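## Task

Scene 1: The supply shelving's second shelf, counting the bottom shelf as the first, holds a parts box with a roll of labels resting on top. Move that parts box into the cart's top tray. At the end the roll of labels must still be on that second shelf and must not overhang the shelf's front edge. Every other item on that shelf must also still be on it. Release the box and back the robot away. The robot must not tip over or end up leaning, or the task fails. Anything that stays in place only because the robot is holding it does not count.

## Robot and tools

Robot: a simulated Hello Robot Stretch 3 with a single arm. It has a two-wheel base 0.33 m long and 0.34 m wide, a lift that slides up and down a mast, and one telescoping arm that reaches out to the robot's RIGHT side. The gripper can only be moved forward or back by driving the base. The base cannot move sideways. It turns about the point midway between the drive wheels, 0.05 m behind its front edge. With the arm retracted and the wrist folded, a turn sweeps a circle of radius 0.28 m. An unfolded, level wrist reaches beyond that circle.

Frames: the base frame has its origin on the floor between the drive wheels, x forward, y left, z up. hand_pose is reported in this frame, at the point where the closed fingertips meet. With all wrist joints at zero, that hand frame's x points up, its y points back along the arm toward the mast, and its z points to the robot's rear. The odometry frame is the base frame as it was when the scene started. base_odometry heading is positive to the left, within -3.142 to 3.142. It counts wheel rotation only, so wheel slip shows up as travel.

Tool execute_actions: arguments "actions", a list holding one action or nothing, and "cameras", a list chosen from head_camera, nav_camera, wrist_camera, all. Leaving cameras out, null or ["all"] returns every camera, and [] returns none. An action may contain "base", "joints", or both, plus optional "contact_limits". All of its motions start together.
- base: one object with exactly one key. translate_m is a relative drive in metres from the base's current position, forward positive, range -1 to 1. rotate_rad is a relative turn on the spot in radians, left (counter-clockwise seen from above) positive, range -3.2 to 3.2. The offset is measured from the position in the most recent state report.
- joints: a single object of absolute targets keyed by joint name, each one number. lift_m 0 to 1.1 m (arm height on the mast). arm_m 0 to 0.52 m (extension). wrist_yaw_rad -1.345 to 4.42 (0 aligns the gripper with the arm, positive swings it toward the front, 3.0 folds it over the base). wrist_pitch_rad -1.57 to 0.451 (0 level, negative tips the fingertips down). wrist_roll_rad -2.911 to 2.911 (0 keeps the fingers side by side and level). gripper_m -0.089 to 0.179, larger is wider. The real fingertip gap is about 0.007 m less than the value when nearly shut and 0.025 m less when fully open, and it is zero below 0.007. head_pan_rad -3.953 to 1.73 (0 forward, positive left, -1.57 looks along the arm). head_tilt_rad -1.53 to 0.419 (0 level, negative down). A joint or the base left out of an action may keep pushing toward its earlier target without the status showing it.
- contact_limits: only arm_m is allowed. The value is a motor_effort percentage from 1 to 100 at which the arm's motion halts with contact_stop, about -value when retracting. Smaller values are gentler, but values that are too small stop the arm immediately. The limit also caps the arm's holding force until the next action.
If any key or value is invalid, the whole call is rejected and nothing moves. No action runs longer than 15 s. If a result reports a stop, the later calls in that reply are skipped.

Tool wait: seconds, 0 to 10. It commands nothing and returns the state and images. Tool zoom_image: camera plus region [x0, y0, x1, y1] in pixels from the top-left corner, at most 504 by 504. It works on that camera's latest full image. Tool finished_scene: scene, 1 or 2. It ends that scene for good, and its result gives the next task. Ending a reply without a tool call ends all remaining scenes. Between replies the robot keeps holding its last command while the simulation keeps running. If resuming from a summary, first send an empty actions list to learn the current scene.

Result lines: base_status and joint_status report how each motion ended. "done" for the base means the wheels turned the commanded amount, even if they slipped. "off_target" means the motion stopped short and may still be pushing. contact_stop, time_out and torque_fault drop the old target. on_its_own lists things that were not commanded in this call, and its "held at" value is a held target, not a measured position. motor_effort is a percentage, positive toward higher joint values, with the peak in brackets. It carries a fixed bias and noise, and positive wheel effort pushes the robot forward. An effort at rest outside its normal range suggests pushing or carrying a load. lidar_m gives 12 distances in 30-degree sectors, starting straight ahead and going counter-clockwise (4th left, 7th behind, 10th right). "-" means nothing seen. The scan plane is 0.17 m above the floor, and the robot's own parts can block sectors 5, 6, 9 and 10 when the lift is low. wrist_depth_mm (45 to 1000) and head_depth_mm (280 to 4000, image sideways) are 7x7 grids of median depths, read from the top left. base_tilt is in degrees, positive forward and right, with a fixed bias of a few degrees. turned_by_wheels and turned_by_imu give the turn since the last result. head_camera and nav_camera move with the head, and wrist_camera rides on the gripper.

Speed: the base is fast only when the arm is stowed: lift_m below 0.30, arm_m below 0.03 and wrist_yaw_rad above 2.54. Otherwise it is slow.

Gripping: to grasp, command gripper_m below the object's width. To release, command at least 0.02 above the value where the fingers made contact. Neither the reading nor "done" confirms a grasp. Squeezing too hard triggers a stall guard that can let the object slip. Send a new value to squeeze again.

Hazards: only fold or unfold the wrist with lift_m between 0.32 and 0.95, wrist_pitch_rad -0.4 and roll near 0. After folding, the lift may go down to 0.25. With yaw below -0.4, keep pitch at -0.5 or lower. The arm and lift stop and go slack when they push firmly, and a slack lift can sag under a load or be pushed up by closing fingers. The base, wrist and head never stop on contact. Sustained strain on a wrist servo shuts it off for 10 s (torque_fault). Pushing against something solid with the gripper above about 0.45 m can tip the robot, and so can repeated pushes, raised contact limits, driving while holding something fixed, or snagging furniture, especially when reversing. If tipping starts, reverse the last move in small steps, free the gripper, and lower lift_m to about 0.2. Avoid drops, slips, slams, hard hits and hard pushes. Loose objects may occasionally be nudged by outside forces.

Each tool is called after ">>>" in YAML: its name, and indented under it one key for each argument.

## Session

>>> execute_actions:
  actions: []

Scene clock: 0.00 s.
base_odometry: x=+0.000 y=+0.000 heading=+0.000 (m, m, rad; odometry frame)
turned_by_wheels: +0.000 (rad since the last result)
turned_by_imu: +0.000 (rad since the last result)
base_tilt: forward=+0.3 right=-0.8 (deg)
lidar_m: 2.38 1.94 1.97 2.05 1.54 1.99 2.07 2.05 2.58 1.93 1.52 1.68
head_depth_mm: 2012 2156 2177 2179 2241 2222 2019 / 2033 2413 2453 2483 2491 2530 2119 / 2012 2685 2804 2785 2818 2827 2138 / 1985 2700 2689 2712 2695 2656 2153 / 1984 2484 2466 2503 2490 2507 2148 / 1962 2355 2365 2342 2336 2312 2180 / 1963 2179 2177 2195 2190 2214 2157
base_status: not commanded
joint_positions: lift_m=+0.483 arm_m=+0.001 wrist_yaw_rad=+2.995 wrist_pitch_rad=-0.533 wrist_roll_rad=+0.016 gripper_m=+0.037 head_pan_rad=-0.009 head_tilt_rad=-0.023
joint_status: not commanded
motor_effort: left_wheel=+0 right_wheel=+0 lift_m=+28 arm_m=+1 wrist_yaw_rad=+0 wrist_pitch_rad=+8 wrist_roll_rad=+0 gripper_m=+0 head_pan_rad=+0 head_tilt_rad=+3 (%)
hand_pose: x=+0.0093 y=+0.0600 z=+0.4710 quat_wxyz=(+0.237, +0.699, +0.134, +0.661) (m; base frame)
wrist_depth_mm: - - - - - - - / - - - - - - - / - - - - - - - / - - - - 961 945 951 / 879 886 - 854 853 799 792 / 746 741 - 719 - 703 678 / 651 639 - 617 601 601 597
pictures: head_camera (sideways: a quarter turn clockwise sets it upright), nav_camera (sideways: a quarter turn counterclockwise sets it upright), wrist_camera
Images, in order (width x height): head_camera 896x504, nav_camera 672x504, wrist_camera 644x364.

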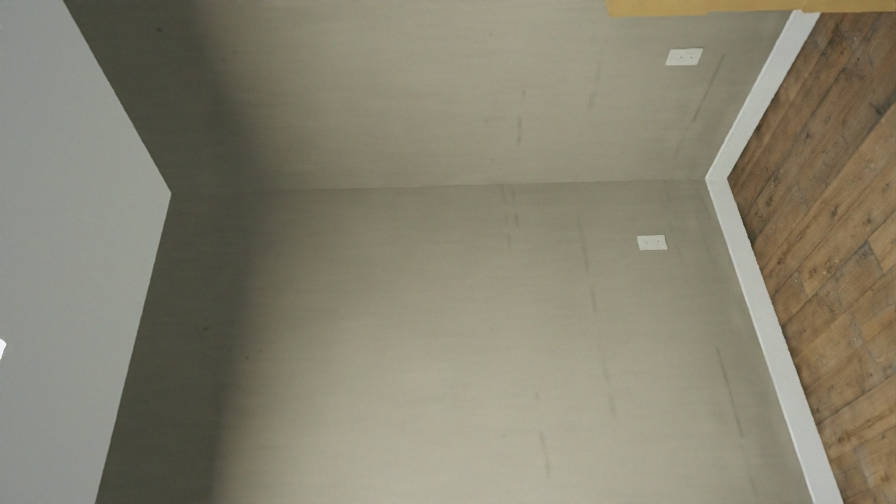

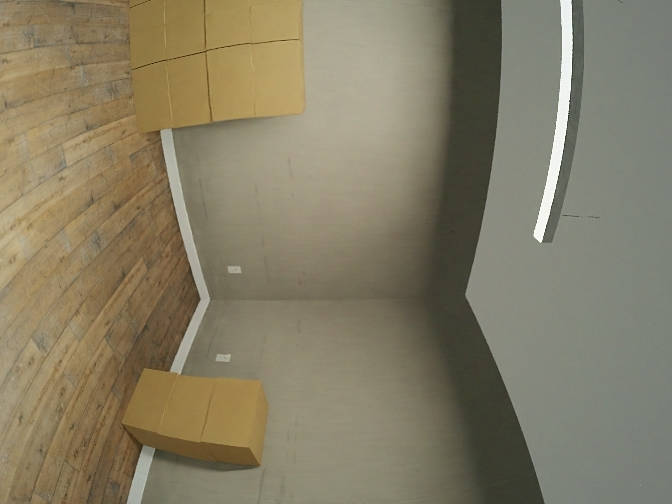

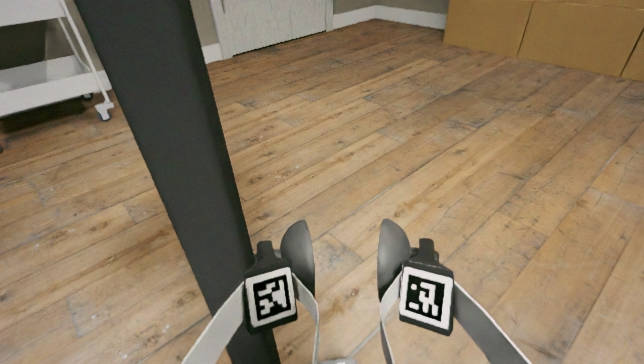

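Cart is on left-rear. Look behind.

>>> execute_actions:
  actions:
    - {"joints":{"head_pan_rad":-3.14,"head_tilt_rad":-0.3}}
  cameras: ["head_camera","nav_camera"]

>>> execute_actions:
  actions:
    - {"joints":{"head_pan_rad":-1.9,"head_tilt_rad":-0.3}}
  cameras: ["head_camera","nav_camera"]

Scene clock: 7.23 s.
base_odometry: x=+0.000 y=+0.000 heading=+0.000 (m, m, rad; odometry frame)
turned_by_wheels: +0.000 (rad since the last result)
turned_by_imu: -0.001 (rad since the last result)
base_tilt: forward=+0.2 right=-0.8 (deg)
lidar_m: 2.38 1.94 1.97 2.05 1.54 1.99 2.07 2.06 2.58 1.93 1.52 1.68
head_depth_mm: 2141 2229 2333 2428 2355 1938 1507 / 2416 2502 2677 2693 2280 1946 1520 / 2765 2875 3021 3280 2564 1964 1541 / 2665 2825 2931 3083 2750 1975 1546 / 2507 2614 2742 2918 2760 1981 1543 / 2372 2467 2612 2760 2643 1988 1546 / 2253 2059 2135 2365 2419 2007 1547
base_status: not commanded
joint_positions: lift_m=+0.483 arm_m=+0.001 wrist_yaw_rad=+2.995 wrist_pitch_rad=-0.533 wrist_roll_rad=+0.016 gripper_m=+0.037 head_pan_rad=-3.133 head_tilt_rad=-0.296
joint_status: all done
motor_effort: left_wheel=+0(0) right_wheel=+0(1) lift_m=+28(28) arm_m=+0(0) wrist_yaw_rad=+0(0) wrist_pitch_rad=+8(8) wrist_roll_rad=+0(0) gripper_m=+0(2) head_pan_rad=-4(47) head_tilt_rad=-2(20) (%)
hand_pose: x=+0.0093 y=+0.0600 z=+0.4710 quat_wxyz=(+0.237, +0.699, +0.134, +0.661) (m; base frame)
wrist_depth_mm: - - - - - - - / - - - - - - - / - - - - - - - / - - - - 970 974 951 / 867 862 - 851 828 798 783 / 747 734 - 711 - 691 682 / 649 633 - 607 598 602 601
pictures: head_camera (sideways: a quarter turn clockwise sets it upright), nav_camera (sideways: a quarter turn counterclockwise sets it upright)
Images, in order (width x height): head_camera 896x504, nav_camera 672x504.

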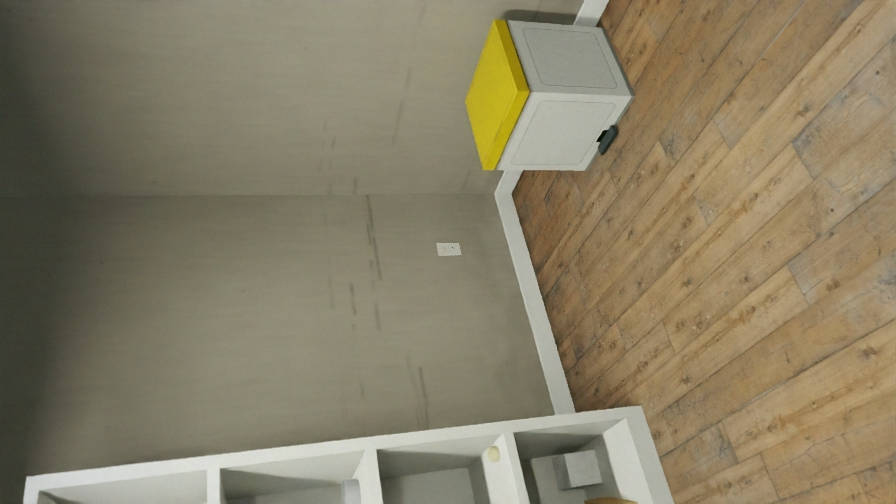

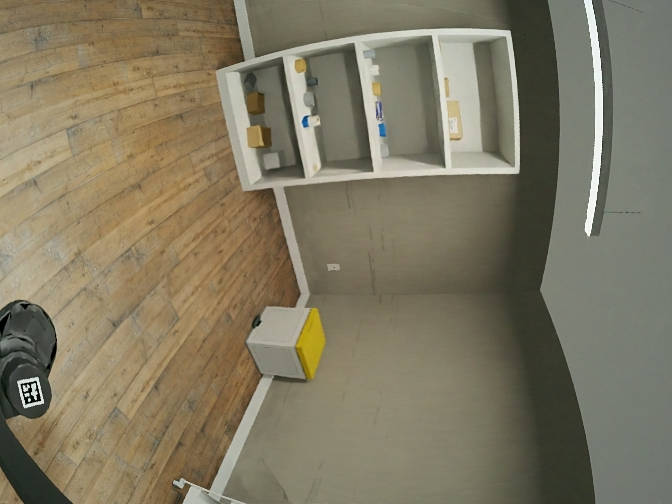

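Scene clock: 8.40 s.
base_odometry: x=+0.000 y=+0.000 heading=+0.000 (m, m, rad; odometry frame)
turned_by_wheels: +0.000 (rad since the last result)
turned_by_imu: +0.000 (rad since the last result)
base_tilt: forward=+0.3 right=-0.8 (deg)
lidar_m: 2.37 1.94 1.98 2.05 1.54 1.99 2.08 2.06 2.57 1.94 1.52 1.68
head_depth_mm: 2265 2397 2510 2627 2687 1945 1499 / 2433 2566 2692 2841 2704 1941 1513 / 2629 2732 2905 3108 2684 1962 1516 / 2637 2810 2950 3140 2734 1964 1532 / 2353 2475 2567 2691 2695 1989 1526 / 2103 2187 2297 2361 2446 1995 1544 / 1922 1984 2039 2148 2187 1987 1539
base_status: not commanded
joint_positions: lift_m=+0.483 arm_m=+0.001 wrist_yaw_rad=+2.995 wrist_pitch_rad=-0.533 wrist_roll_rad=+0.016 gripper_m=+0.037 head_pan_rad=-1.907 head_tilt_rad=-0.296
joint_status: all done
motor_effort: left_wheel=+0(0) right_wheel=-1(0) lift_m=+28(28) arm_m=+0(0) wrist_yaw_rad=-1(1) wrist_pitch_rad=+8(8) wrist_roll_rad=+0(0) gripper_m=+0(1) head_pan_rad=+3(46) head_tilt_rad=+0(1) (%)
hand_pose: x=+0.0093 y=+0.0600 z=+0.4710 quat_wxyz=(+0.237, +0.699, +0.134, +0.661) (m; base frame)
wrist_depth_mm: - - - - - - - / - - - - - - - / - - - - - - - / - - - - 973 961 932 / 880 844 - 848 840 810 776 / 752 738 - 709 - 693 688 / 649 641 - 618 602 607 594
pictures: head_camera (sideways: a quarter turn clockwise sets it upright), nav_camera (sideways: a quarter turn counterclockwise sets it upright)
Images, in order (width x height): head_camera 896x504, nav_camera 672x504.

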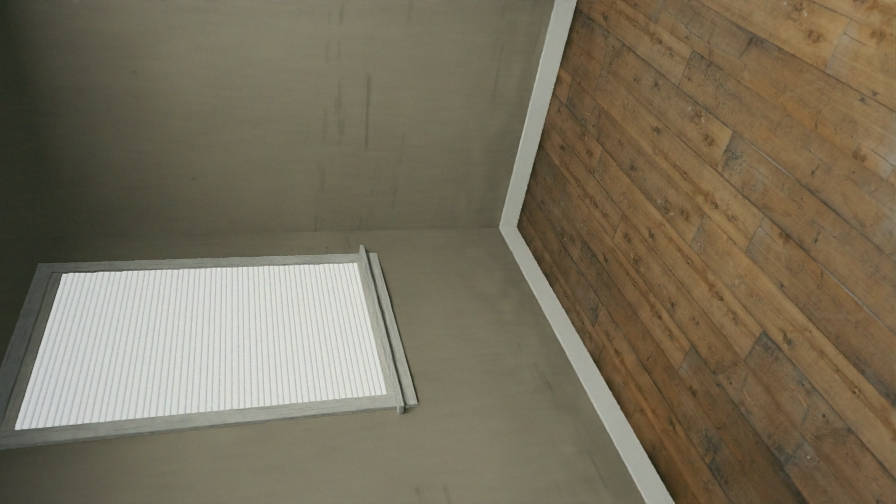

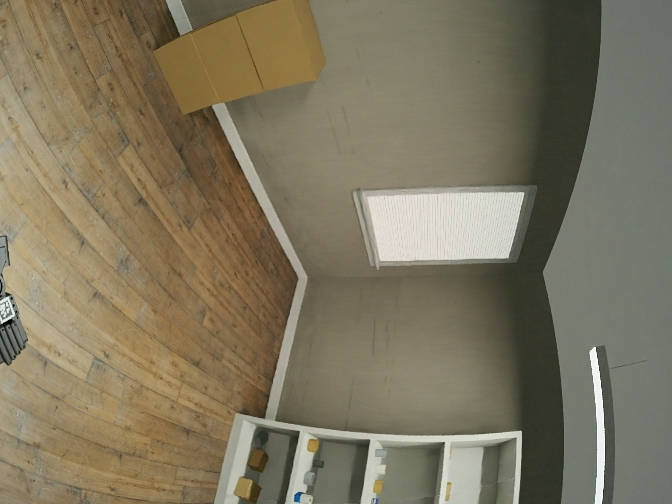

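>>> execute_actions:
  actions:
    - {"joints":{"lift_m":0.27,"head_pan_rad":0,"head_tilt_rad":-0.4}}
  cameras: []

>>> execute_actions:
  actions:
    - {"base":{"rotate_rad":-2.58}}
  cameras: ["head_camera"]

>>> execute_actions:
  actions:
    - {"base":{"translate_m":1.0},"joints":{"head_tilt_rad":-0.6}}
  cameras: ["head_camera","nav_camera"]

Scene clock: 25.47 s.
base_odometry: x=+0.000 y=+0.000 heading=+0.000 (m, m, rad; odometry frame)
turned_by_wheels: +0.000 (rad since the last result)
turned_by_imu: -0.001 (rad since the last result)
base_tilt: forward=+0.3 right=-0.7 (deg)
lidar_m: 2.38 1.94 1.98 2.05 1.54 1.99 2.07 2.06 2.58 1.93 1.52 1.68
head_depth_mm: 1965 2057 2210 1998 2024 1724 1375 / 2194 2312 2481 2673 2291 1726 1390 / 2408 2588 2773 2984 2303 1740 1394 / 2342 2484 2689 2859 2304 1743 1397 / 2197 2358 2490 2652 2311 1748 1399 / 2077 2197 2341 2483 2336 1779 1412 / 1949 2051 2172 2318 2358 1768 1415
base_status: not commanded
joint_positions: lift_m=+0.270 arm_m=+0.001 wrist_yaw_rad=+2.995 wrist_pitch_rad=-0.533 wrist_roll_rad=+0.016 gripper_m=+0.037 head_pan_rad=-0.007 head_tilt_rad=-0.395
joint_status: all done
motor_effort: left_wheel=+0(0) right_wheel=+0(0) lift_m=+20(21) arm_m=+0(0) wrist_yaw_rad=+0(0) wrist_pitch_rad=+8(8) wrist_roll_rad=+0(0) gripper_m=+0(0) head_pan_rad=+4(43) head_tilt_rad=-3(16) (%)
hand_pose: x=+0.0093 y=+0.0600 z=+0.2580 quat_wxyz=(+0.237, +0.699, +0.134, +0.661) (m; base frame)
wrist_depth_mm: - - - - - - - / - - - - - - - / 878 846 820 808 799 780 752 / 694 683 656 639 644 620 613 / 566 557 - 555 543 524 515 / 487 505 - - - 446 449 / - - - - 392 393 387
pictures: none
No camera images: the call's "cameras" was empty. Leave "cameras" out to get every camera's image.

Scene clock: 28.33 s.
base_odometry: x=+0.000 y=+0.000 heading=-2.580 (m, m, rad; odometry frame)
turned_by_wheels: -2.580 (rad since the last result)
turned_by_imu: -2.502 (rad since the last result)
base_tilt: forward=+0.2 right=-0.7 (deg)
lidar_m: 2.06 2.56 1.57 1.52 1.89 2.32 1.94 2.02 2.01 1.53 2.03 2.10
head_depth_mm: 1875 2079 2440 2669 2272 1719 1369 / 2080 2279 2455 2449 2285 1727 1395 / 2103 2264 2465 2523 2289 1725 1399 / 2132 2281 2445 2516 2309 1740 1400 / 2092 2164 2424 2599 2306 1742 1401 / 2183 2309 2519 2708 2347 1768 1402 / 2179 2323 2523 2727 2337 1759 1404
base_status: done
joint_positions: lift_m=+0.270 arm_m=+0.001 wrist_yaw_rad=+2.995 wrist_pitch_rad=-0.533 wrist_roll_rad=+0.016 gripper_m=+0.037 head_pan_rad=-0.007 head_tilt_rad=-0.396
joint_status: not commanded
motor_effort: left_wheel=+2(7) right_wheel=-2(9) lift_m=+20(20) arm_m=+0(0) wrist_yaw_rad=-1(0) wrist_pitch_rad=+8(8) wrist_roll_rad=+0(0) gripper_m=-1(0) head_pan_rad=+4(4) head_tilt_rad=-1(1) (%)
hand_pose: x=+0.0093 y=+0.0600 z=+0.2580 quat_wxyz=(+0.237, +0.699, +0.134, +0.661) (m; base frame)
wrist_depth_mm: - - - - - - - / - - - - - - - / 865 857 842 812 779 788 752 / 685 675 656 650 639 615 609 / 571 562 - 552 550 520 503 / 489 499 - - - 452 436 / - - - - 392 393 385
pictures: head_camera (sideways: a quarter turn clockwise sets it upright)
Images, in order (width x height): head_camera 896x504.

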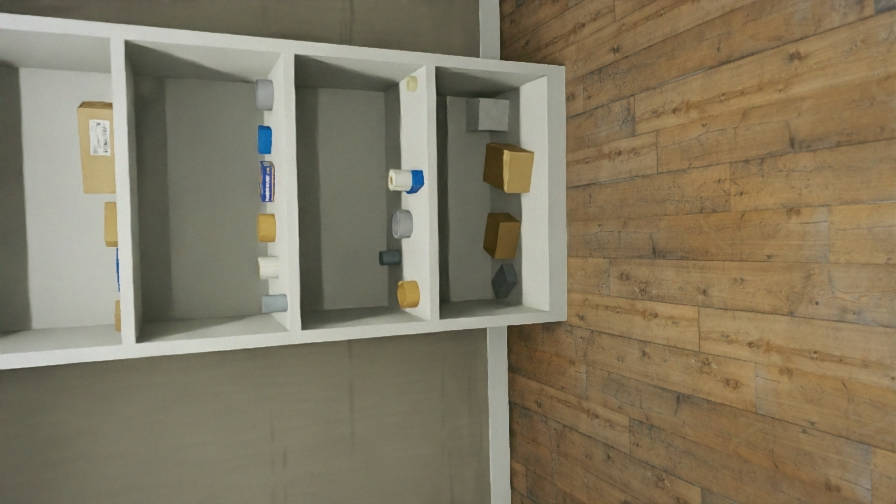

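Scene clock: 33.27 s.
base_odometry: x=-0.846 y=-0.533 heading=-2.580 (m, m, rad; odometry frame)
turned_by_wheels: +0.000 (rad since the last result)
turned_by_imu: -0.001 (rad since the last result)
base_tilt: forward=+0.3 right=-0.7 (deg)
lidar_m: 1.08 1.59 1.88 1.81 1.59 2.28 2.93 2.70 1.70 1.58 1.59 1.17
head_depth_mm: 1241 1202 1538 1394 1661 1449 1225 / 1245 1177 1551 1342 1602 1451 1222 / 1258 1191 1549 1406 1656 1459 1227 / 1252 1182 1547 1413 1697 1465 1233 / 1259 1203 1541 1406 1627 1466 1237 / 1111 1025 1123 1316 1765 1475 1248 / 885 1396 1596 1822 1828 1484 1248
base_status: done
joint_positions: lift_m=+0.270 arm_m=+0.001 wrist_yaw_rad=+2.995 wrist_pitch_rad=-0.533 wrist_roll_rad=+0.016 gripper_m=+0.037 head_pan_rad=-0.007 head_tilt_rad=-0.593
joint_status: all done
motor_effort: left_wheel=+2(8) right_wheel=-3(8) lift_m=+20(21) arm_m=-1(0) wrist_yaw_rad=+0(0) wrist_pitch_rad=+8(8) wrist_roll_rad=+0(0) gripper_m=+0(0) head_pan_rad=+3(4) head_tilt_rad=-4(19) (%)
hand_pose: x=+0.0093 y=+0.0600 z=+0.2580 quat_wxyz=(+0.237, +0.699, +0.134, +0.661) (m; base frame)
wrist_depth_mm: - - - - - - - / - - - - - - - / 889 853 826 818 809 759 740 / 688 668 671 655 635 622 604 / 565 555 - 559 542 523 513 / 485 507 - - - 449 444 / - - - - 387 391 388
pictures: head_camera (sideways: a quarter turn clockwise sets it upright), nav_camera (sideways: a quarter turn counterclockwise sets it upright)
Images, in order (width x height): head_camera 896x504, nav_camera 672x504.

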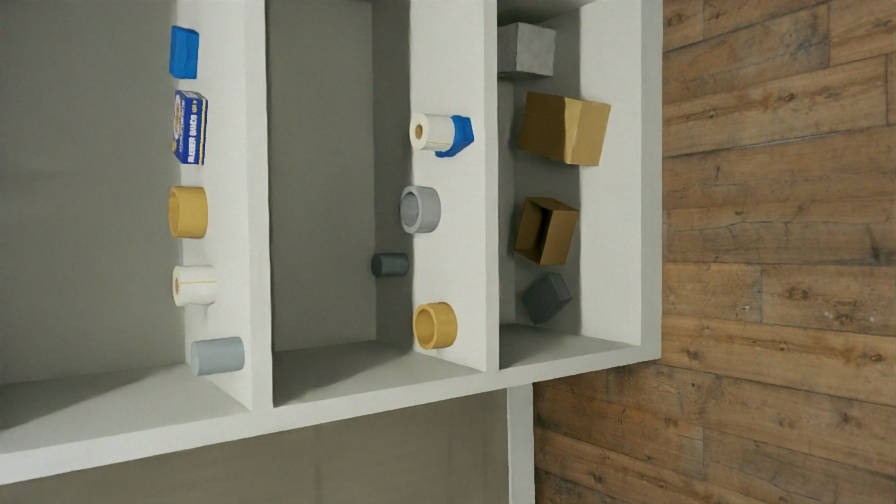

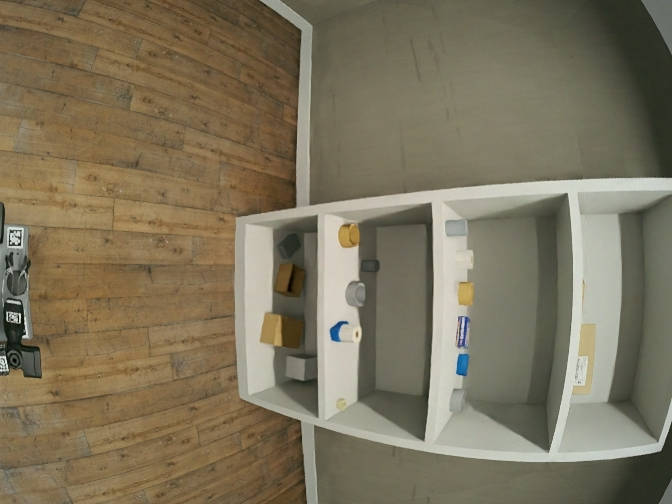

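>>> execute_actions:
  actions:
    - {"base":{"translate_m":0.47}}
  cameras: []

>>> execute_actions:
  actions:
    - {"base":{"rotate_rad":1.62},"joints":{"head_pan_rad":-1.57,"head_tilt_rad":-0.8}}
  cameras: []

>>> execute_actions:
  actions:
    - {"base":{"translate_m":-0.2}}
  cameras: []

>>> execute_actions:
  actions:
    - {"joints":{"lift_m":0.6,"wrist_pitch_rad":-0.4}}
  cameras: []

>>> execute_actions:
  actions:
    - {"joints":{"wrist_yaw_rad":0,"gripper_m":0.15}}

Scene clock: 43.60 s.
base_odometry: x=-1.244 y=-0.783 heading=-2.580 (m, m, rad; odometry frame)
turned_by_wheels: +0.000 (rad since the last result)
turned_by_imu: -0.002 (rad since the last result)
base_tilt: forward=+0.3 right=-0.8 (deg)
lidar_m: 0.78 0.63 1.53 1.81 1.88 2.60 3.39 2.18 1.94 1.53 0.81 0.72
head_depth_mm: 837 928 743 1172 1037 924 1144 / 837 933 751 1186 1043 920 1154 / 841 919 756 1196 1034 927 1154 / 843 936 761 1198 1051 934 1161 / 848 937 750 1198 1055 936 1168 / 850 924 694 876 959 926 1164 / 729 726 685 669 763 1409 1251
base_status: done
joint_positions: lift_m=+0.270 arm_m=+0.001 wrist_yaw_rad=+2.995 wrist_pitch_rad=-0.533 wrist_roll_rad=+0.016 gripper_m=+0.037 head_pan_rad=-0.007 head_tilt_rad=-0.594
joint_status: not commanded
motor_effort: left_wheel=+1(8) right_wheel=-3(8) lift_m=+21(21) arm_m=+0(0) wrist_yaw_rad=-1(0) wrist_pitch_rad=+8(8) wrist_roll_rad=+0(0) gripper_m=+0(0) head_pan_rad=+4(4) head_tilt_rad=-2(3) (%)
hand_pose: x=+0.0093 y=+0.0600 z=+0.2580 quat_wxyz=(+0.237, +0.699, +0.134, +0.661) (m; base frame)
wrist_depth_mm: - - - - - - - / - - - - - - 969 / 889 861 821 824 804 787 756 / 691 672 657 650 632 619 610 / 566 559 - 557 544 524 518 / 481 498 - - - 449 441 / - - - - 391 395 391
pictures: none
No camera images: the call's "cameras" was empty. Leave "cameras" out to get every camera's image.

Scene clock: 45.73 s.
base_odometry: x=-1.244 y=-0.783 heading=-0.960 (m, m, rad; odometry frame)
turned_by_wheels: +1.620 (rad since the last result)
turned_by_imu: +1.567 (rad since the last result)
base_tilt: forward=+0.3 right=-0.8 (deg)
lidar_m: 1.80 1.79 2.65 3.39 2.13 1.94 1.53 0.81 0.72 0.78 0.64 1.56
head_depth_mm: 837 670 1155 1049 1239 1244 1129 / 848 673 1159 1050 1252 1246 1135 / 848 679 1165 1025 1329 1267 1141 / 855 682 1175 1063 1330 1278 1148 / 877 688 1194 1043 1237 1289 1146 / 850 609 843 922 1023 1294 1152 / 636 635 669 1455 1534 1314 1161
base_status: done
joint_positions: lift_m=+0.270 arm_m=+0.001 wrist_yaw_rad=+2.995 wrist_pitch_rad=-0.533 wrist_roll_rad=+0.016 gripper_m=+0.037 head_pan_rad=-1.563 head_tilt_rad=-0.791
joint_status: all done
motor_effort: left_wheel=-1(6) right_wheel=+1(13) lift_m=+20(21) arm_m=-1(0) wrist_yaw_rad=+0(0) wrist_pitch_rad=+8(8) wrist_roll_rad=+0(0) gripper_m=-1(0) head_pan_rad=-4(45) head_tilt_rad=-6(20) (%)
hand_pose: x=+0.0093 y=+0.0600 z=+0.2580 quat_wxyz=(+0.237, +0.699, +0.134, +0.661) (m; base frame)
wrist_depth_mm: - - - - - - - / - - - - - - 979 / 874 871 831 810 785 776 758 / 692 676 645 649 643 624 614 / 570 557 - 560 542 522 516 / 485 499 - - - 449 440 / - - - - 388 393 390
pictures: none
No camera images: the call's "cameras" was empty. Leave "cameras" out to get every camera's image.

Scene clock: 48.13 s.
base_odometry: x=-1.359 y=-0.619 heading=-0.960 (m, m, rad; odometry frame)
turned_by_wheels: +0.000 (rad since the last result)
turned_by_imu: -0.001 (rad since the last result)
base_tilt: forward=+0.2 right=-0.8 (deg)
lidar_m: 2.01 1.97 2.77 3.39 1.86 1.79 1.33 1.45 0.68 0.67 0.73 1.56
head_depth_mm: 830 670 1145 1046 946 1241 1133 / 839 674 1155 1055 1325 1244 1141 / 837 679 1165 1058 1241 1252 1142 / 863 685 1164 1062 1316 1265 1147 / 847 689 1180 1057 1344 1286 1144 / 869 696 1186 1068 1361 1293 1155 / 862 695 1098 1044 1058 1267 1155
base_status: done
joint_positions: lift_m=+0.270 arm_m=+0.001 wrist_yaw_rad=+2.995 wrist_pitch_rad=-0.533 wrist_roll_rad=+0.016 gripper_m=+0.037 head_pan_rad=-1.563 head_tilt_rad=-0.791
joint_status: not commanded
motor_effort: left_wheel=-1(8) right_wheel=+1(5) lift_m=+21(21) arm_m=+0(0) wrist_yaw_rad=+1(1) wrist_pitch_rad=+8(8) wrist_roll_rad=+0(0) gripper_m=+1(1) head_pan_rad=-3(4) head_tilt_rad=-4(5) (%)
hand_pose: x=+0.0093 y=+0.0600 z=+0.2580 quat_wxyz=(+0.237, +0.699, +0.134, +0.661) (m; base frame)
wrist_depth_mm: - - - - - - - / - - - - - - 995 / 878 858 832 811 785 773 742 / 693 683 675 650 637 622 618 / 571 558 - 563 549 526 507 / 489 501 - - - 450 439 / - - - - 392 391 391
pictures: none
No camera images: the call's "cameras" was empty. Leave "cameras" out to get every camera's image.

Scene clock: 51.97 s.
base_odometry: x=-1.359 y=-0.619 heading=-0.960 (m, m, rad; odometry frame)
turned_by_wheels: +0.000 (rad since the last result)
turned_by_imu: -0.001 (rad since the last result)
base_tilt: forward=+0.2 right=-0.8 (deg)
lidar_m: 2.00 1.97 2.77 3.39 1.86 1.79 1.33 1.45 0.68 0.66 0.73 1.56
head_depth_mm: 830 670 1144 1045 949 1244 1177 / 836 673 1151 1050 1318 1250 1193 / 835 680 1160 1059 1251 1260 1186 / 859 683 1172 1057 1310 1266 - / 848 687 1180 1056 1334 1289 1151 / 866 692 1188 1071 1350 1288 1156 / 859 695 1095 1045 1060 1261 1158
base_status: not commanded
joint_positions: lift_m=+0.600 arm_m=+0.001 wrist_yaw_rad=+2.995 wrist_pitch_rad=-0.423 wrist_roll_rad=+0.016 gripper_m=+0.037 head_pan_rad=-1.563 head_tilt_rad=-0.791
joint_status: all done
motor_effort: left_wheel=-1(1) right_wheel=+1(2) lift_m=+35(37) arm_m=+0(0) wrist_yaw_rad=+0(0) wrist_pitch_rad=+14(16) wrist_roll_rad=+0(0) gripper_m=-1(0) head_pan_rad=-3(4) head_tilt_rad=-4(5) (%)
hand_pose: x=+0.0115 y=+0.0752 z=+0.6112 quat_wxyz=(+0.200, +0.705, +0.096, +0.673) (m; base frame)
wrist_depth_mm: - - - - - - - / - - - - - - - / - - - - - - - / - - - - - - - / - - - - - - - / - 979 - 928 - 893 896 / 845 816 - 809 794 781 779
pictures: none
No camera images: the call's "cameras" was empty. Leave "cameras" out to get every camera's image.

Scene clock: 54.47 s.
base_odometry: x=-1.359 y=-0.619 heading=-0.960 (m, m, rad; odometry frame)
turned_by_wheels: +0.000 (rad since the last result)
turned_by_imu: -0.001 (rad since the last result)
base_tilt: forward=+0.2 right=-0.8 (deg)
lidar_m: 2.01 1.96 2.77 3.40 1.86 1.79 1.33 1.46 0.68 0.67 0.73 1.55
head_depth_mm: 828 670 1143 1050 946 1238 1178 / 834 676 1151 1057 1329 1248 1195 / 841 678 1156 1059 1247 1256 - / 860 683 1175 1065 1313 1267 1137 / 847 689 1177 1057 1337 1283 1156 / 866 695 1184 1068 1346 1285 1146 / 861 698 1101 1043 1064 1267 1154
base_status: not commanded
joint_positions: lift_m=+0.600 arm_m=+0.001 wrist_yaw_rad=+0.002 wrist_pitch_rad=-0.423 wrist_roll_rad=+0.016 gripper_m=+0.150 head_pan_rad=-1.563 head_tilt_rad=-0.791
joint_status: all done
motor_effort: left_wheel=-1(1) right_wheel=+2(2) lift_m=+35(35) arm_m=+0(1) wrist_yaw_rad=-2(1) wrist_pitch_rad=+14(14) wrist_roll_rad=+0(0) gripper_m=+0(81) head_pan_rad=-3(3) head_tilt_rad=-5(4) (%)
hand_pose: x=-0.0211 y=-0.3699 z=+0.6112 quat_wxyz=(+0.686, +0.148, -0.696, -0.149) (m; base frame)
wrist_depth_mm: 533 712 718 701 693 666 500 / 533 713 738 738 712 685 514 / 486 518 510 430 503 494 451 / 412 406 399 388 381 373 367 / 530 708 984 971 833 762 486 / 548 - 817 778 765 797 461 / 800 705 726 704 679 681 519
pictures: head_camera (sideways: a quarter turn clockwise sets it upright), nav_camera (sideways: a quarter turn counterclockwise sets it upright), wrist_camera
Images, in order (width x height): head_camera 896x504, nav_camera 672x504, wrist_camera 644x364.

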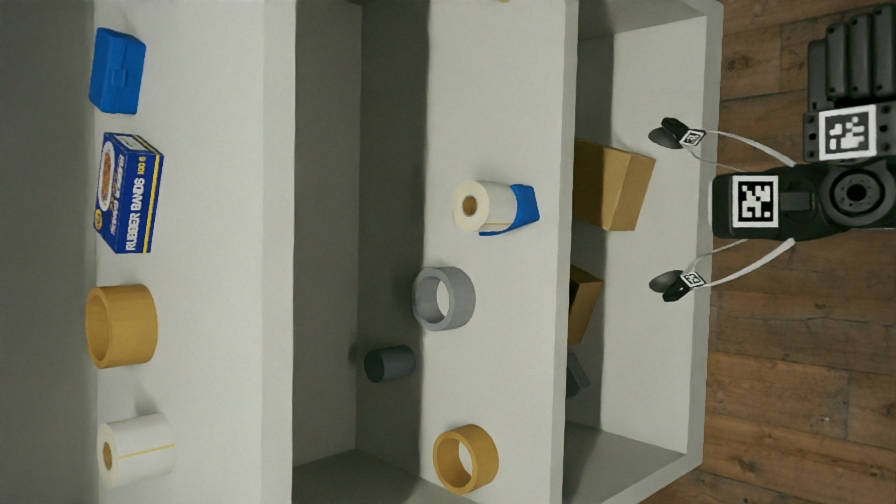

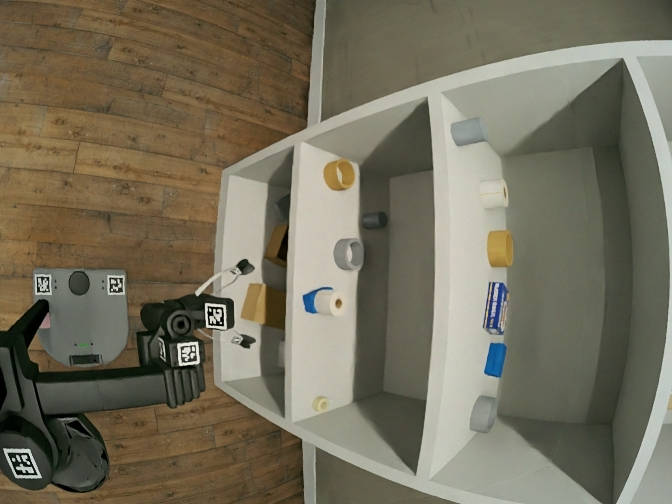

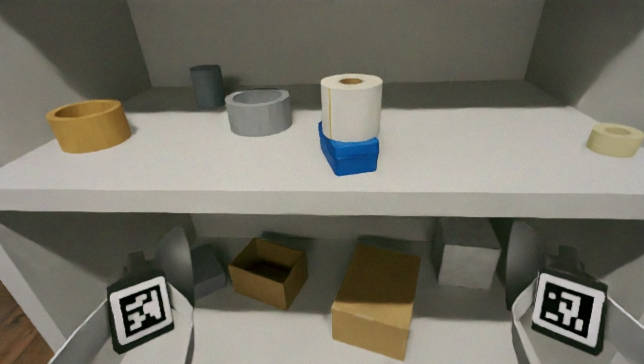

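>>> execute_actions:
  actions:
    - {"base":{"translate_m":-0.02},"joints":{"wrist_pitch_rad":0,"lift_m":0.54,"arm_m":0.12}}
  cameras: ["head_camera","wrist_camera"]

Scene clock: 62.20 s.
base_odometry: x=-1.370 y=-0.603 heading=-0.960 (m, m, rad; odometry frame)
turned_by_wheels: +0.000 (rad since the last result)
turned_by_imu: -0.001 (rad since the last result)
base_tilt: forward=+0.2 right=-0.8 (deg)
lidar_m: 2.03 1.99 2.79 3.41 1.83 1.78 1.31 1.45 0.67 0.66 0.74 1.55
head_depth_mm: 838 668 1155 1048 942 1249 1143 / 830 673 1153 1056 1340 1281 - / 849 680 1163 1062 1243 - 1124 / 844 682 1168 1062 1299 1263 1145 / 846 687 1169 1036 1333 1283 1146 / 865 694 1183 1073 1340 1284 1152 / 862 698 1142 1050 1106 1266 1150
base_status: done
joint_positions: lift_m=+0.540 arm_m=+0.120 wrist_yaw_rad=+0.001 wrist_pitch_rad=-0.027 wrist_roll_rad=+0.016 gripper_m=+0.150 head_pan_rad=-1.563 head_tilt_rad=-0.791
joint_status: all done
motor_effort: left_wheel=-1(5) right_wheel=+2(3) lift_m=+20(30) arm_m=+4(4) wrist_yaw_rad=-1(0) wrist_pitch_rad=+16(15) wrist_roll_rad=+0(0) gripper_m=-1(0) head_pan_rad=-4(4) head_tilt_rad=-6(5) (%)
hand_pose: x=-0.0213 y=-0.5202 z=+0.6481 quat_wxyz=(+0.702, +0.010, -0.712, -0.010) (m; base frame)
wrist_depth_mm: 546 649 634 615 606 596 486 / 552 667 645 636 625 608 492 / 539 679 660 652 638 617 494 / 547 678 671 662 642 632 496 / 531 636 536 308 605 592 481 / 392 - 384 259 399 397 418 / 324 291 307 260 298 295 269
pictures: head_camera (sideways: a quarter turn clockwise sets it upright), wrist_camera
Images, in order (width x height): head_camera 896x504, wrist_camera 644x364.

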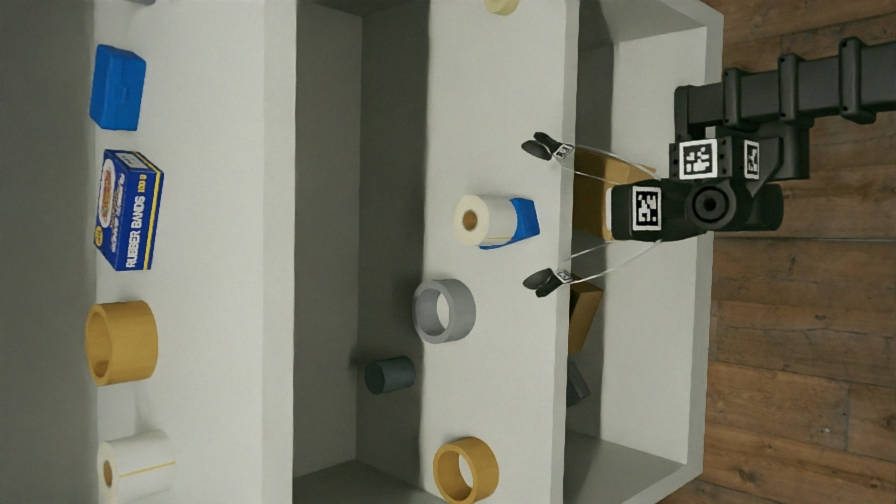

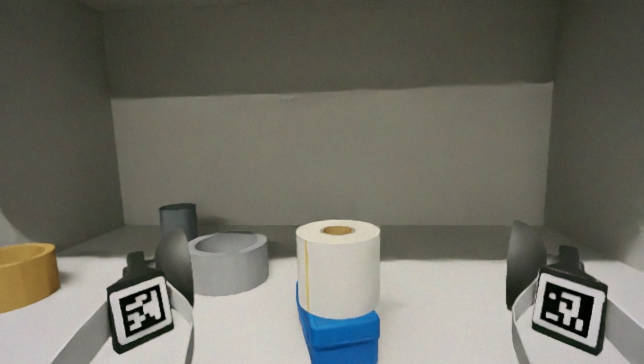

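>>> execute_actions:
  actions:
    - {"joints":{"lift_m":0.515,"arm_m":0.20}}
  cameras: ["head_camera","wrist_camera"]

Scene clock: 70.70 s.
base_odometry: x=-1.370 y=-0.603 heading=-0.960 (m, m, rad; odometry frame)
turned_by_wheels: +0.000 (rad since the last result)
turned_by_imu: -0.001 (rad since the last result)
base_tilt: forward=+0.2 right=-0.7 (deg)
lidar_m: 2.03 1.98 2.78 3.40 1.83 1.78 1.31 1.45 0.67 0.66 0.75 1.55
head_depth_mm: 840 670 1146 1051 942 1243 1144 / 838 672 1150 1054 950 - 1120 / 852 679 1161 1060 929 1251 1142 / 842 683 1166 1061 1139 1260 1142 / 846 688 1173 1037 1339 1287 1148 / 869 693 1185 1070 1350 1286 1149 / 860 696 1149 1046 1113 1268 1154
base_status: not commanded
joint_positions: lift_m=+0.515 arm_m=+0.200 wrist_yaw_rad=+0.001 wrist_pitch_rad=-0.026 wrist_roll_rad=+0.016 gripper_m=+0.150 head_pan_rad=-1.563 head_tilt_rad=-0.791
joint_status: all done
motor_effort: left_wheel=-1(1) right_wheel=+2(2) lift_m=+20(21) arm_m=+4(4) wrist_yaw_rad=-1(0) wrist_pitch_rad=+15(16) wrist_roll_rad=+0(0) gripper_m=+1(1) head_pan_rad=-4(3) head_tilt_rad=-5(4) (%)
hand_pose: x=-0.0213 y=-0.6003 z=+0.6233 quat_wxyz=(+0.702, +0.010, -0.712, -0.009) (m; base frame)
wrist_depth_mm: 546 570 557 542 535 516 493 / 541 586 566 550 546 532 499 / 545 599 586 565 559 541 509 / 546 616 607 580 560 555 502 / 513 458 481 191 472 513 451 / 366 - 316 173 318 341 354 / 285 253 263 177 245 254 230
pictures: head_camera (sideways: a quarter turn clockwise sets it upright), wrist_camera
Images, in order (width x height): head_camera 896x504, wrist_camera 644x364.

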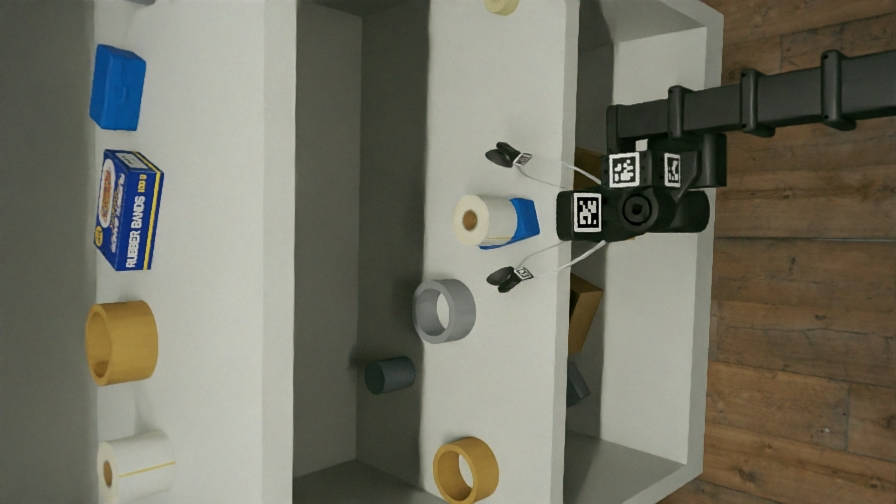

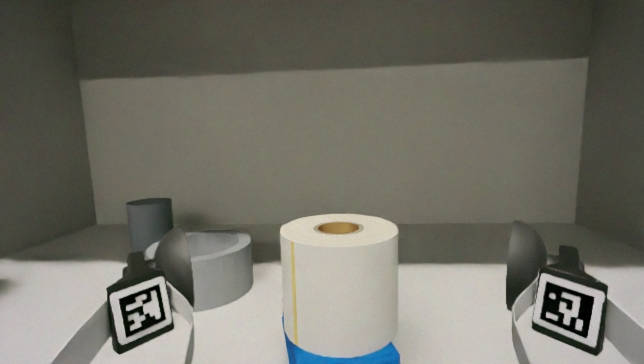

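>>> execute_actions:
  actions:
    - {"joints":{"lift_m":0.502,"arm_m":0.24,"gripper_m":0.125}}
  cameras: ["head_camera","wrist_camera"]

Scene clock: 78.10 s.
base_odometry: x=-1.370 y=-0.603 heading=-0.960 (m, m, rad; odometry frame)
turned_by_wheels: +0.000 (rad since the last result)
turned_by_imu: -0.001 (rad since the last result)
base_tilt: forward=+0.2 right=-0.7 (deg)
lidar_m: 2.02 1.98 2.79 3.40 1.84 1.78 1.31 1.45 0.67 0.66 0.75 1.55
head_depth_mm: 838 669 1141 1048 946 1238 1142 / 834 675 1148 1051 946 1265 1124 / 853 679 1157 1059 927 1250 1142 / 844 683 1165 1059 1316 1253 1151 / 848 685 1175 1039 1342 1273 1149 / 865 692 1185 1076 1350 1288 1149 / 859 699 1136 1045 1112 1268 1155
base_status: not commanded
joint_positions: lift_m=+0.502 arm_m=+0.240 wrist_yaw_rad=+0.001 wrist_pitch_rad=-0.026 wrist_roll_rad=+0.016 gripper_m=+0.125 head_pan_rad=-1.563 head_tilt_rad=-0.791
joint_status: all done
motor_effort: left_wheel=-1(1) right_wheel=+2(2) lift_m=+20(19) arm_m=+4(4) wrist_yaw_rad=+0(0) wrist_pitch_rad=+15(15) wrist_roll_rad=+0(0) gripper_m=-1(80) head_pan_rad=-3(3) head_tilt_rad=-4(5) (%)
hand_pose: x=-0.0213 y=-0.6403 z=+0.6103 quat_wxyz=(+0.702, +0.010, -0.712, -0.009) (m; base frame)
wrist_depth_mm: 535 532 518 505 503 482 474 / 537 543 527 524 504 488 480 / 531 560 546 525 513 511 490 / 537 563 548 539 526 510 501 / 500 409 500 146 388 511 447 / 334 292 288 130 152 - 308 / 248 233 242 134 158 223 233
pictures: head_camera (sideways: a quarter turn clockwise sets it upright), wrist_camera
Images, in order (width x height): head_camera 896x504, wrist_camera 644x364.

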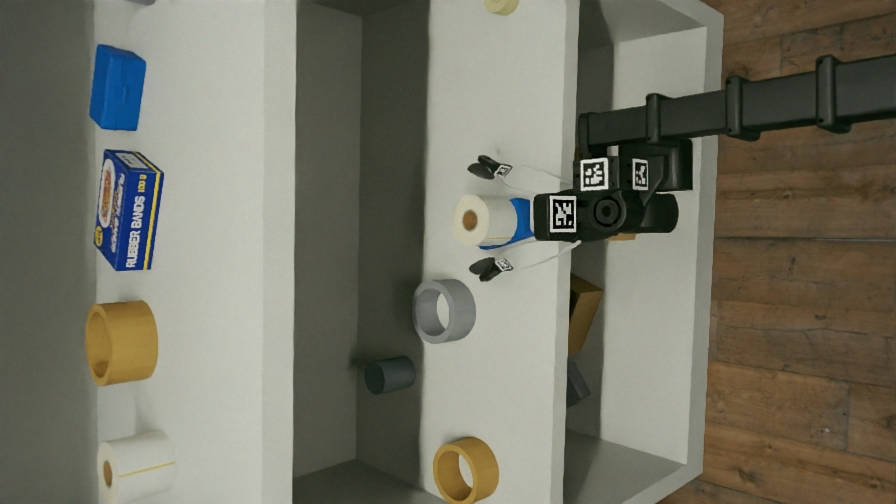

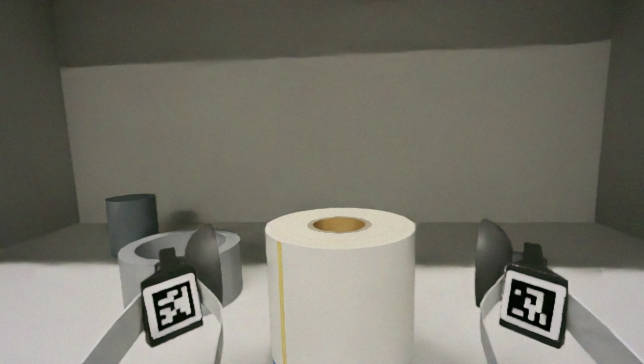

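>>> execute_actions:
  actions:
    - {"base":{"translate_m":0.004},"joints":{"lift_m":0.495,"arm_m":0.232}}
  cameras: []

>>> execute_actions:
  actions:
    - {"joints":{"gripper_m":0.03}}
  cameras: ["wrist_camera"]

>>> execute_actions:
  actions:
    - {"joints":{"lift_m":0.53}}
  cameras: ["head_camera","wrist_camera"]

Scene clock: 85.97 s.
base_odometry: x=-1.368 y=-0.606 heading=-0.960 (m, m, rad; odometry frame)
turned_by_wheels: +0.000 (rad since the last result)
turned_by_imu: -0.001 (rad since the last result)
base_tilt: forward=+0.2 right=-0.8 (deg)
lidar_m: 2.02 1.98 2.77 3.38 1.84 1.78 1.31 1.46 0.67 0.66 0.74 1.55
head_depth_mm: 843 670 1143 1046 947 1241 1136 / 834 672 1151 1057 953 1268 1139 / 840 678 1158 1062 929 1249 1139 / 857 683 1172 1064 1314 1266 1141 / 850 689 1179 1044 1339 1282 1143 / 865 695 1182 1070 1352 1296 1145 / 858 696 1136 1049 1097 1267 1149
base_status: done
joint_positions: lift_m=+0.495 arm_m=+0.232 wrist_yaw_rad=+0.001 wrist_pitch_rad=-0.026 wrist_roll_rad=+0.016 gripper_m=+0.125 head_pan_rad=-1.563 head_tilt_rad=-0.791
joint_status: all done
motor_effort: left_wheel=-1(2) right_wheel=+2(9) lift_m=+20(18) arm_m=-4(3) wrist_yaw_rad=+0(0) wrist_pitch_rad=+15(15) wrist_roll_rad=+0(0) gripper_m=-1(0) head_pan_rad=-4(4) head_tilt_rad=-5(3) (%)
hand_pose: x=-0.0213 y=-0.6327 z=+0.6033 quat_wxyz=(+0.702, +0.010, -0.712, -0.009) (m; base frame)
wrist_depth_mm: 536 547 537 515 499 493 482 / 541 551 536 528 511 500 493 / 536 563 554 539 525 509 497 / 525 576 558 538 535 522 500 / 489 409 407 139 150 494 435 / 322 299 288 139 152 - 294 / 236 220 230 142 153 211 221
pictures: none
No camera images: the call's "cameras" was empty. Leave "cameras" out to get every camera's image.

Scene clock: 87.40 s.
base_odometry: x=-1.368 y=-0.606 heading=-0.960 (m, m, rad; odometry frame)
turned_by_wheels: +0.000 (rad since the last result)
turned_by_imu: +0.000 (rad since the last result)
base_tilt: forward=+0.3 right=-0.8 (deg)
lidar_m: 2.03 1.98 2.77 3.40 1.83 1.78 1.31 1.45 0.67 0.66 0.74 1.56
head_depth_mm: 837 669 1148 1050 945 1240 1137 / 834 675 1141 1056 948 1272 1139 / 838 679 1162 1060 926 1242 1138 / 859 684 1162 1063 1137 1263 1144 / 845 688 1181 1035 1345 1281 1145 / 868 693 1183 1070 1352 1290 1150 / 858 696 1134 1046 1104 1269 1158
base_status: not commanded
joint_positions: lift_m=+0.495 arm_m=+0.232 wrist_yaw_rad=-0.001 wrist_pitch_rad=-0.026 wrist_roll_rad=+0.016 gripper_m=+0.031 head_pan_rad=-1.563 head_tilt_rad=-0.791
joint_status: all done
motor_effort: left_wheel=-1(1) right_wheel=+3(3) lift_m=+20(20) arm_m=-3(3) wrist_yaw_rad=+1(1) wrist_pitch_rad=+15(15) wrist_roll_rad=+0(0) gripper_m=-17(90) head_pan_rad=-4(4) head_tilt_rad=-5(4) (%)
hand_pose: x=-0.0218 y=-0.6327 z=+0.6033 quat_wxyz=(+0.702, +0.009, -0.712, -0.010) (m; base frame)
wrist_depth_mm: 532 539 529 512 498 489 482 / 539 554 540 525 519 497 487 / 536 559 557 534 517 510 498 / 534 574 565 549 538 524 506 / 489 407 347 137 146 446 432 / 319 272 268 138 141 314 290 / 237 234 219 141 149 213 221
pictures: wrist_camera
Images, in order (width x height): wrist_camera 644x364.

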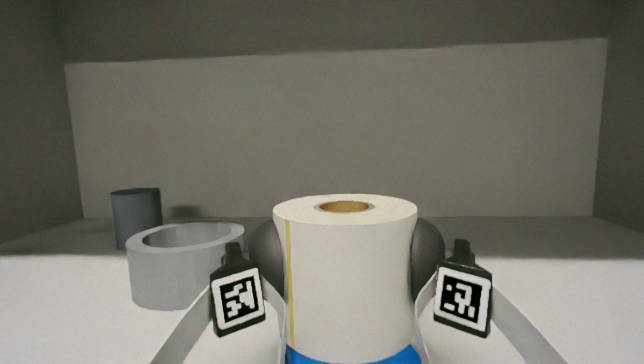

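Scene clock: 88.53 s.
base_odometry: x=-1.368 y=-0.606 heading=-0.960 (m, m, rad; odometry frame)
turned_by_wheels: +0.000 (rad since the last result)
turned_by_imu: +0.000 (rad since the last result)
base_tilt: forward=+0.1 right=-0.8 (deg)
lidar_m: 2.02 1.98 2.78 3.40 1.85 1.78 1.31 1.46 0.67 0.66 0.74 1.55
head_depth_mm: 842 671 1143 1047 944 1243 1135 / 837 675 1154 1053 936 - 1118 / 840 679 1150 1062 926 1249 1135 / 856 682 1173 1036 1334 1264 1143 / 848 688 1175 1038 1339 1280 1148 / 860 693 1185 1068 1346 1279 1152 / 858 697 1134 1042 1099 1268 1159
base_status: not commanded
joint_positions: lift_m=+0.530 arm_m=+0.232 wrist_yaw_rad=-0.001 wrist_pitch_rad=-0.030 wrist_roll_rad=+0.016 gripper_m=+0.031 head_pan_rad=-1.563 head_tilt_rad=-0.791
joint_status: all done
motor_effort: left_wheel=-1(1) right_wheel=+2(3) lift_m=+36(41) arm_m=-3(3) wrist_yaw_rad=+1(1) wrist_pitch_rad=+18(18) wrist_roll_rad=+0(0) gripper_m=-16(15) head_pan_rad=-3(4) head_tilt_rad=-4(4) (%)
hand_pose: x=-0.0217 y=-0.6326 z=+0.6367 quat_wxyz=(+0.702, +0.010, -0.712, -0.011) (m; base frame)
wrist_depth_mm: 531 538 522 513 502 493 478 / 541 548 531 520 507 498 493 / 535 563 545 535 529 514 497 / 531 578 562 540 534 523 508 / 515 446 570 137 151 528 479 / 396 342 351 138 142 375 360 / 295 277 270 141 251 261 273
pictures: head_camera (sideways: a quarter turn clockwise sets it upright), wrist_camera
Images, in order (width x height): head_camera 896x504, wrist_camera 644x364.

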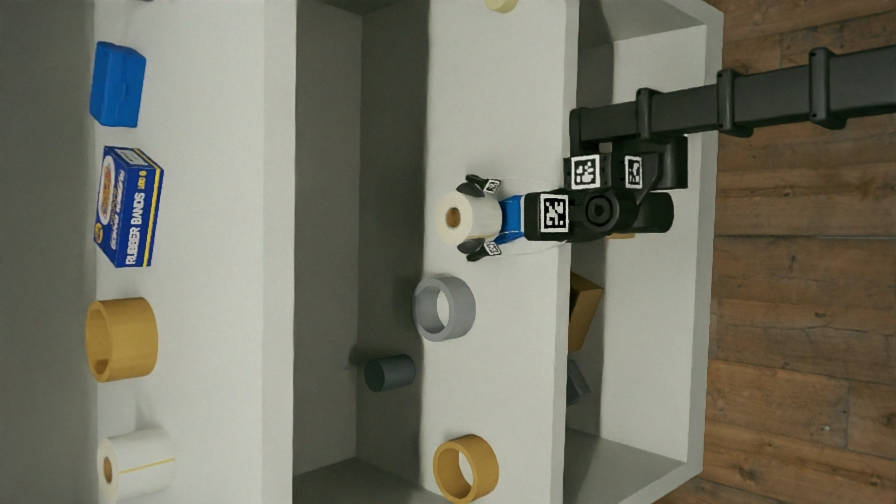

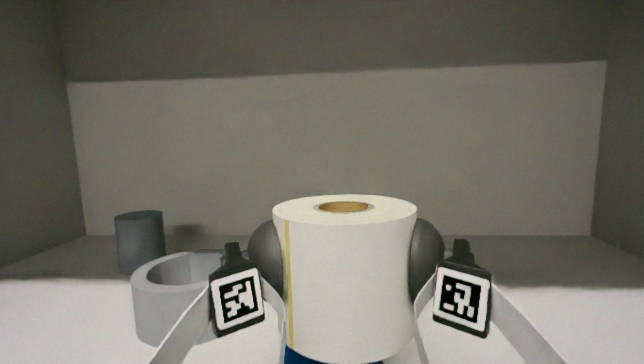

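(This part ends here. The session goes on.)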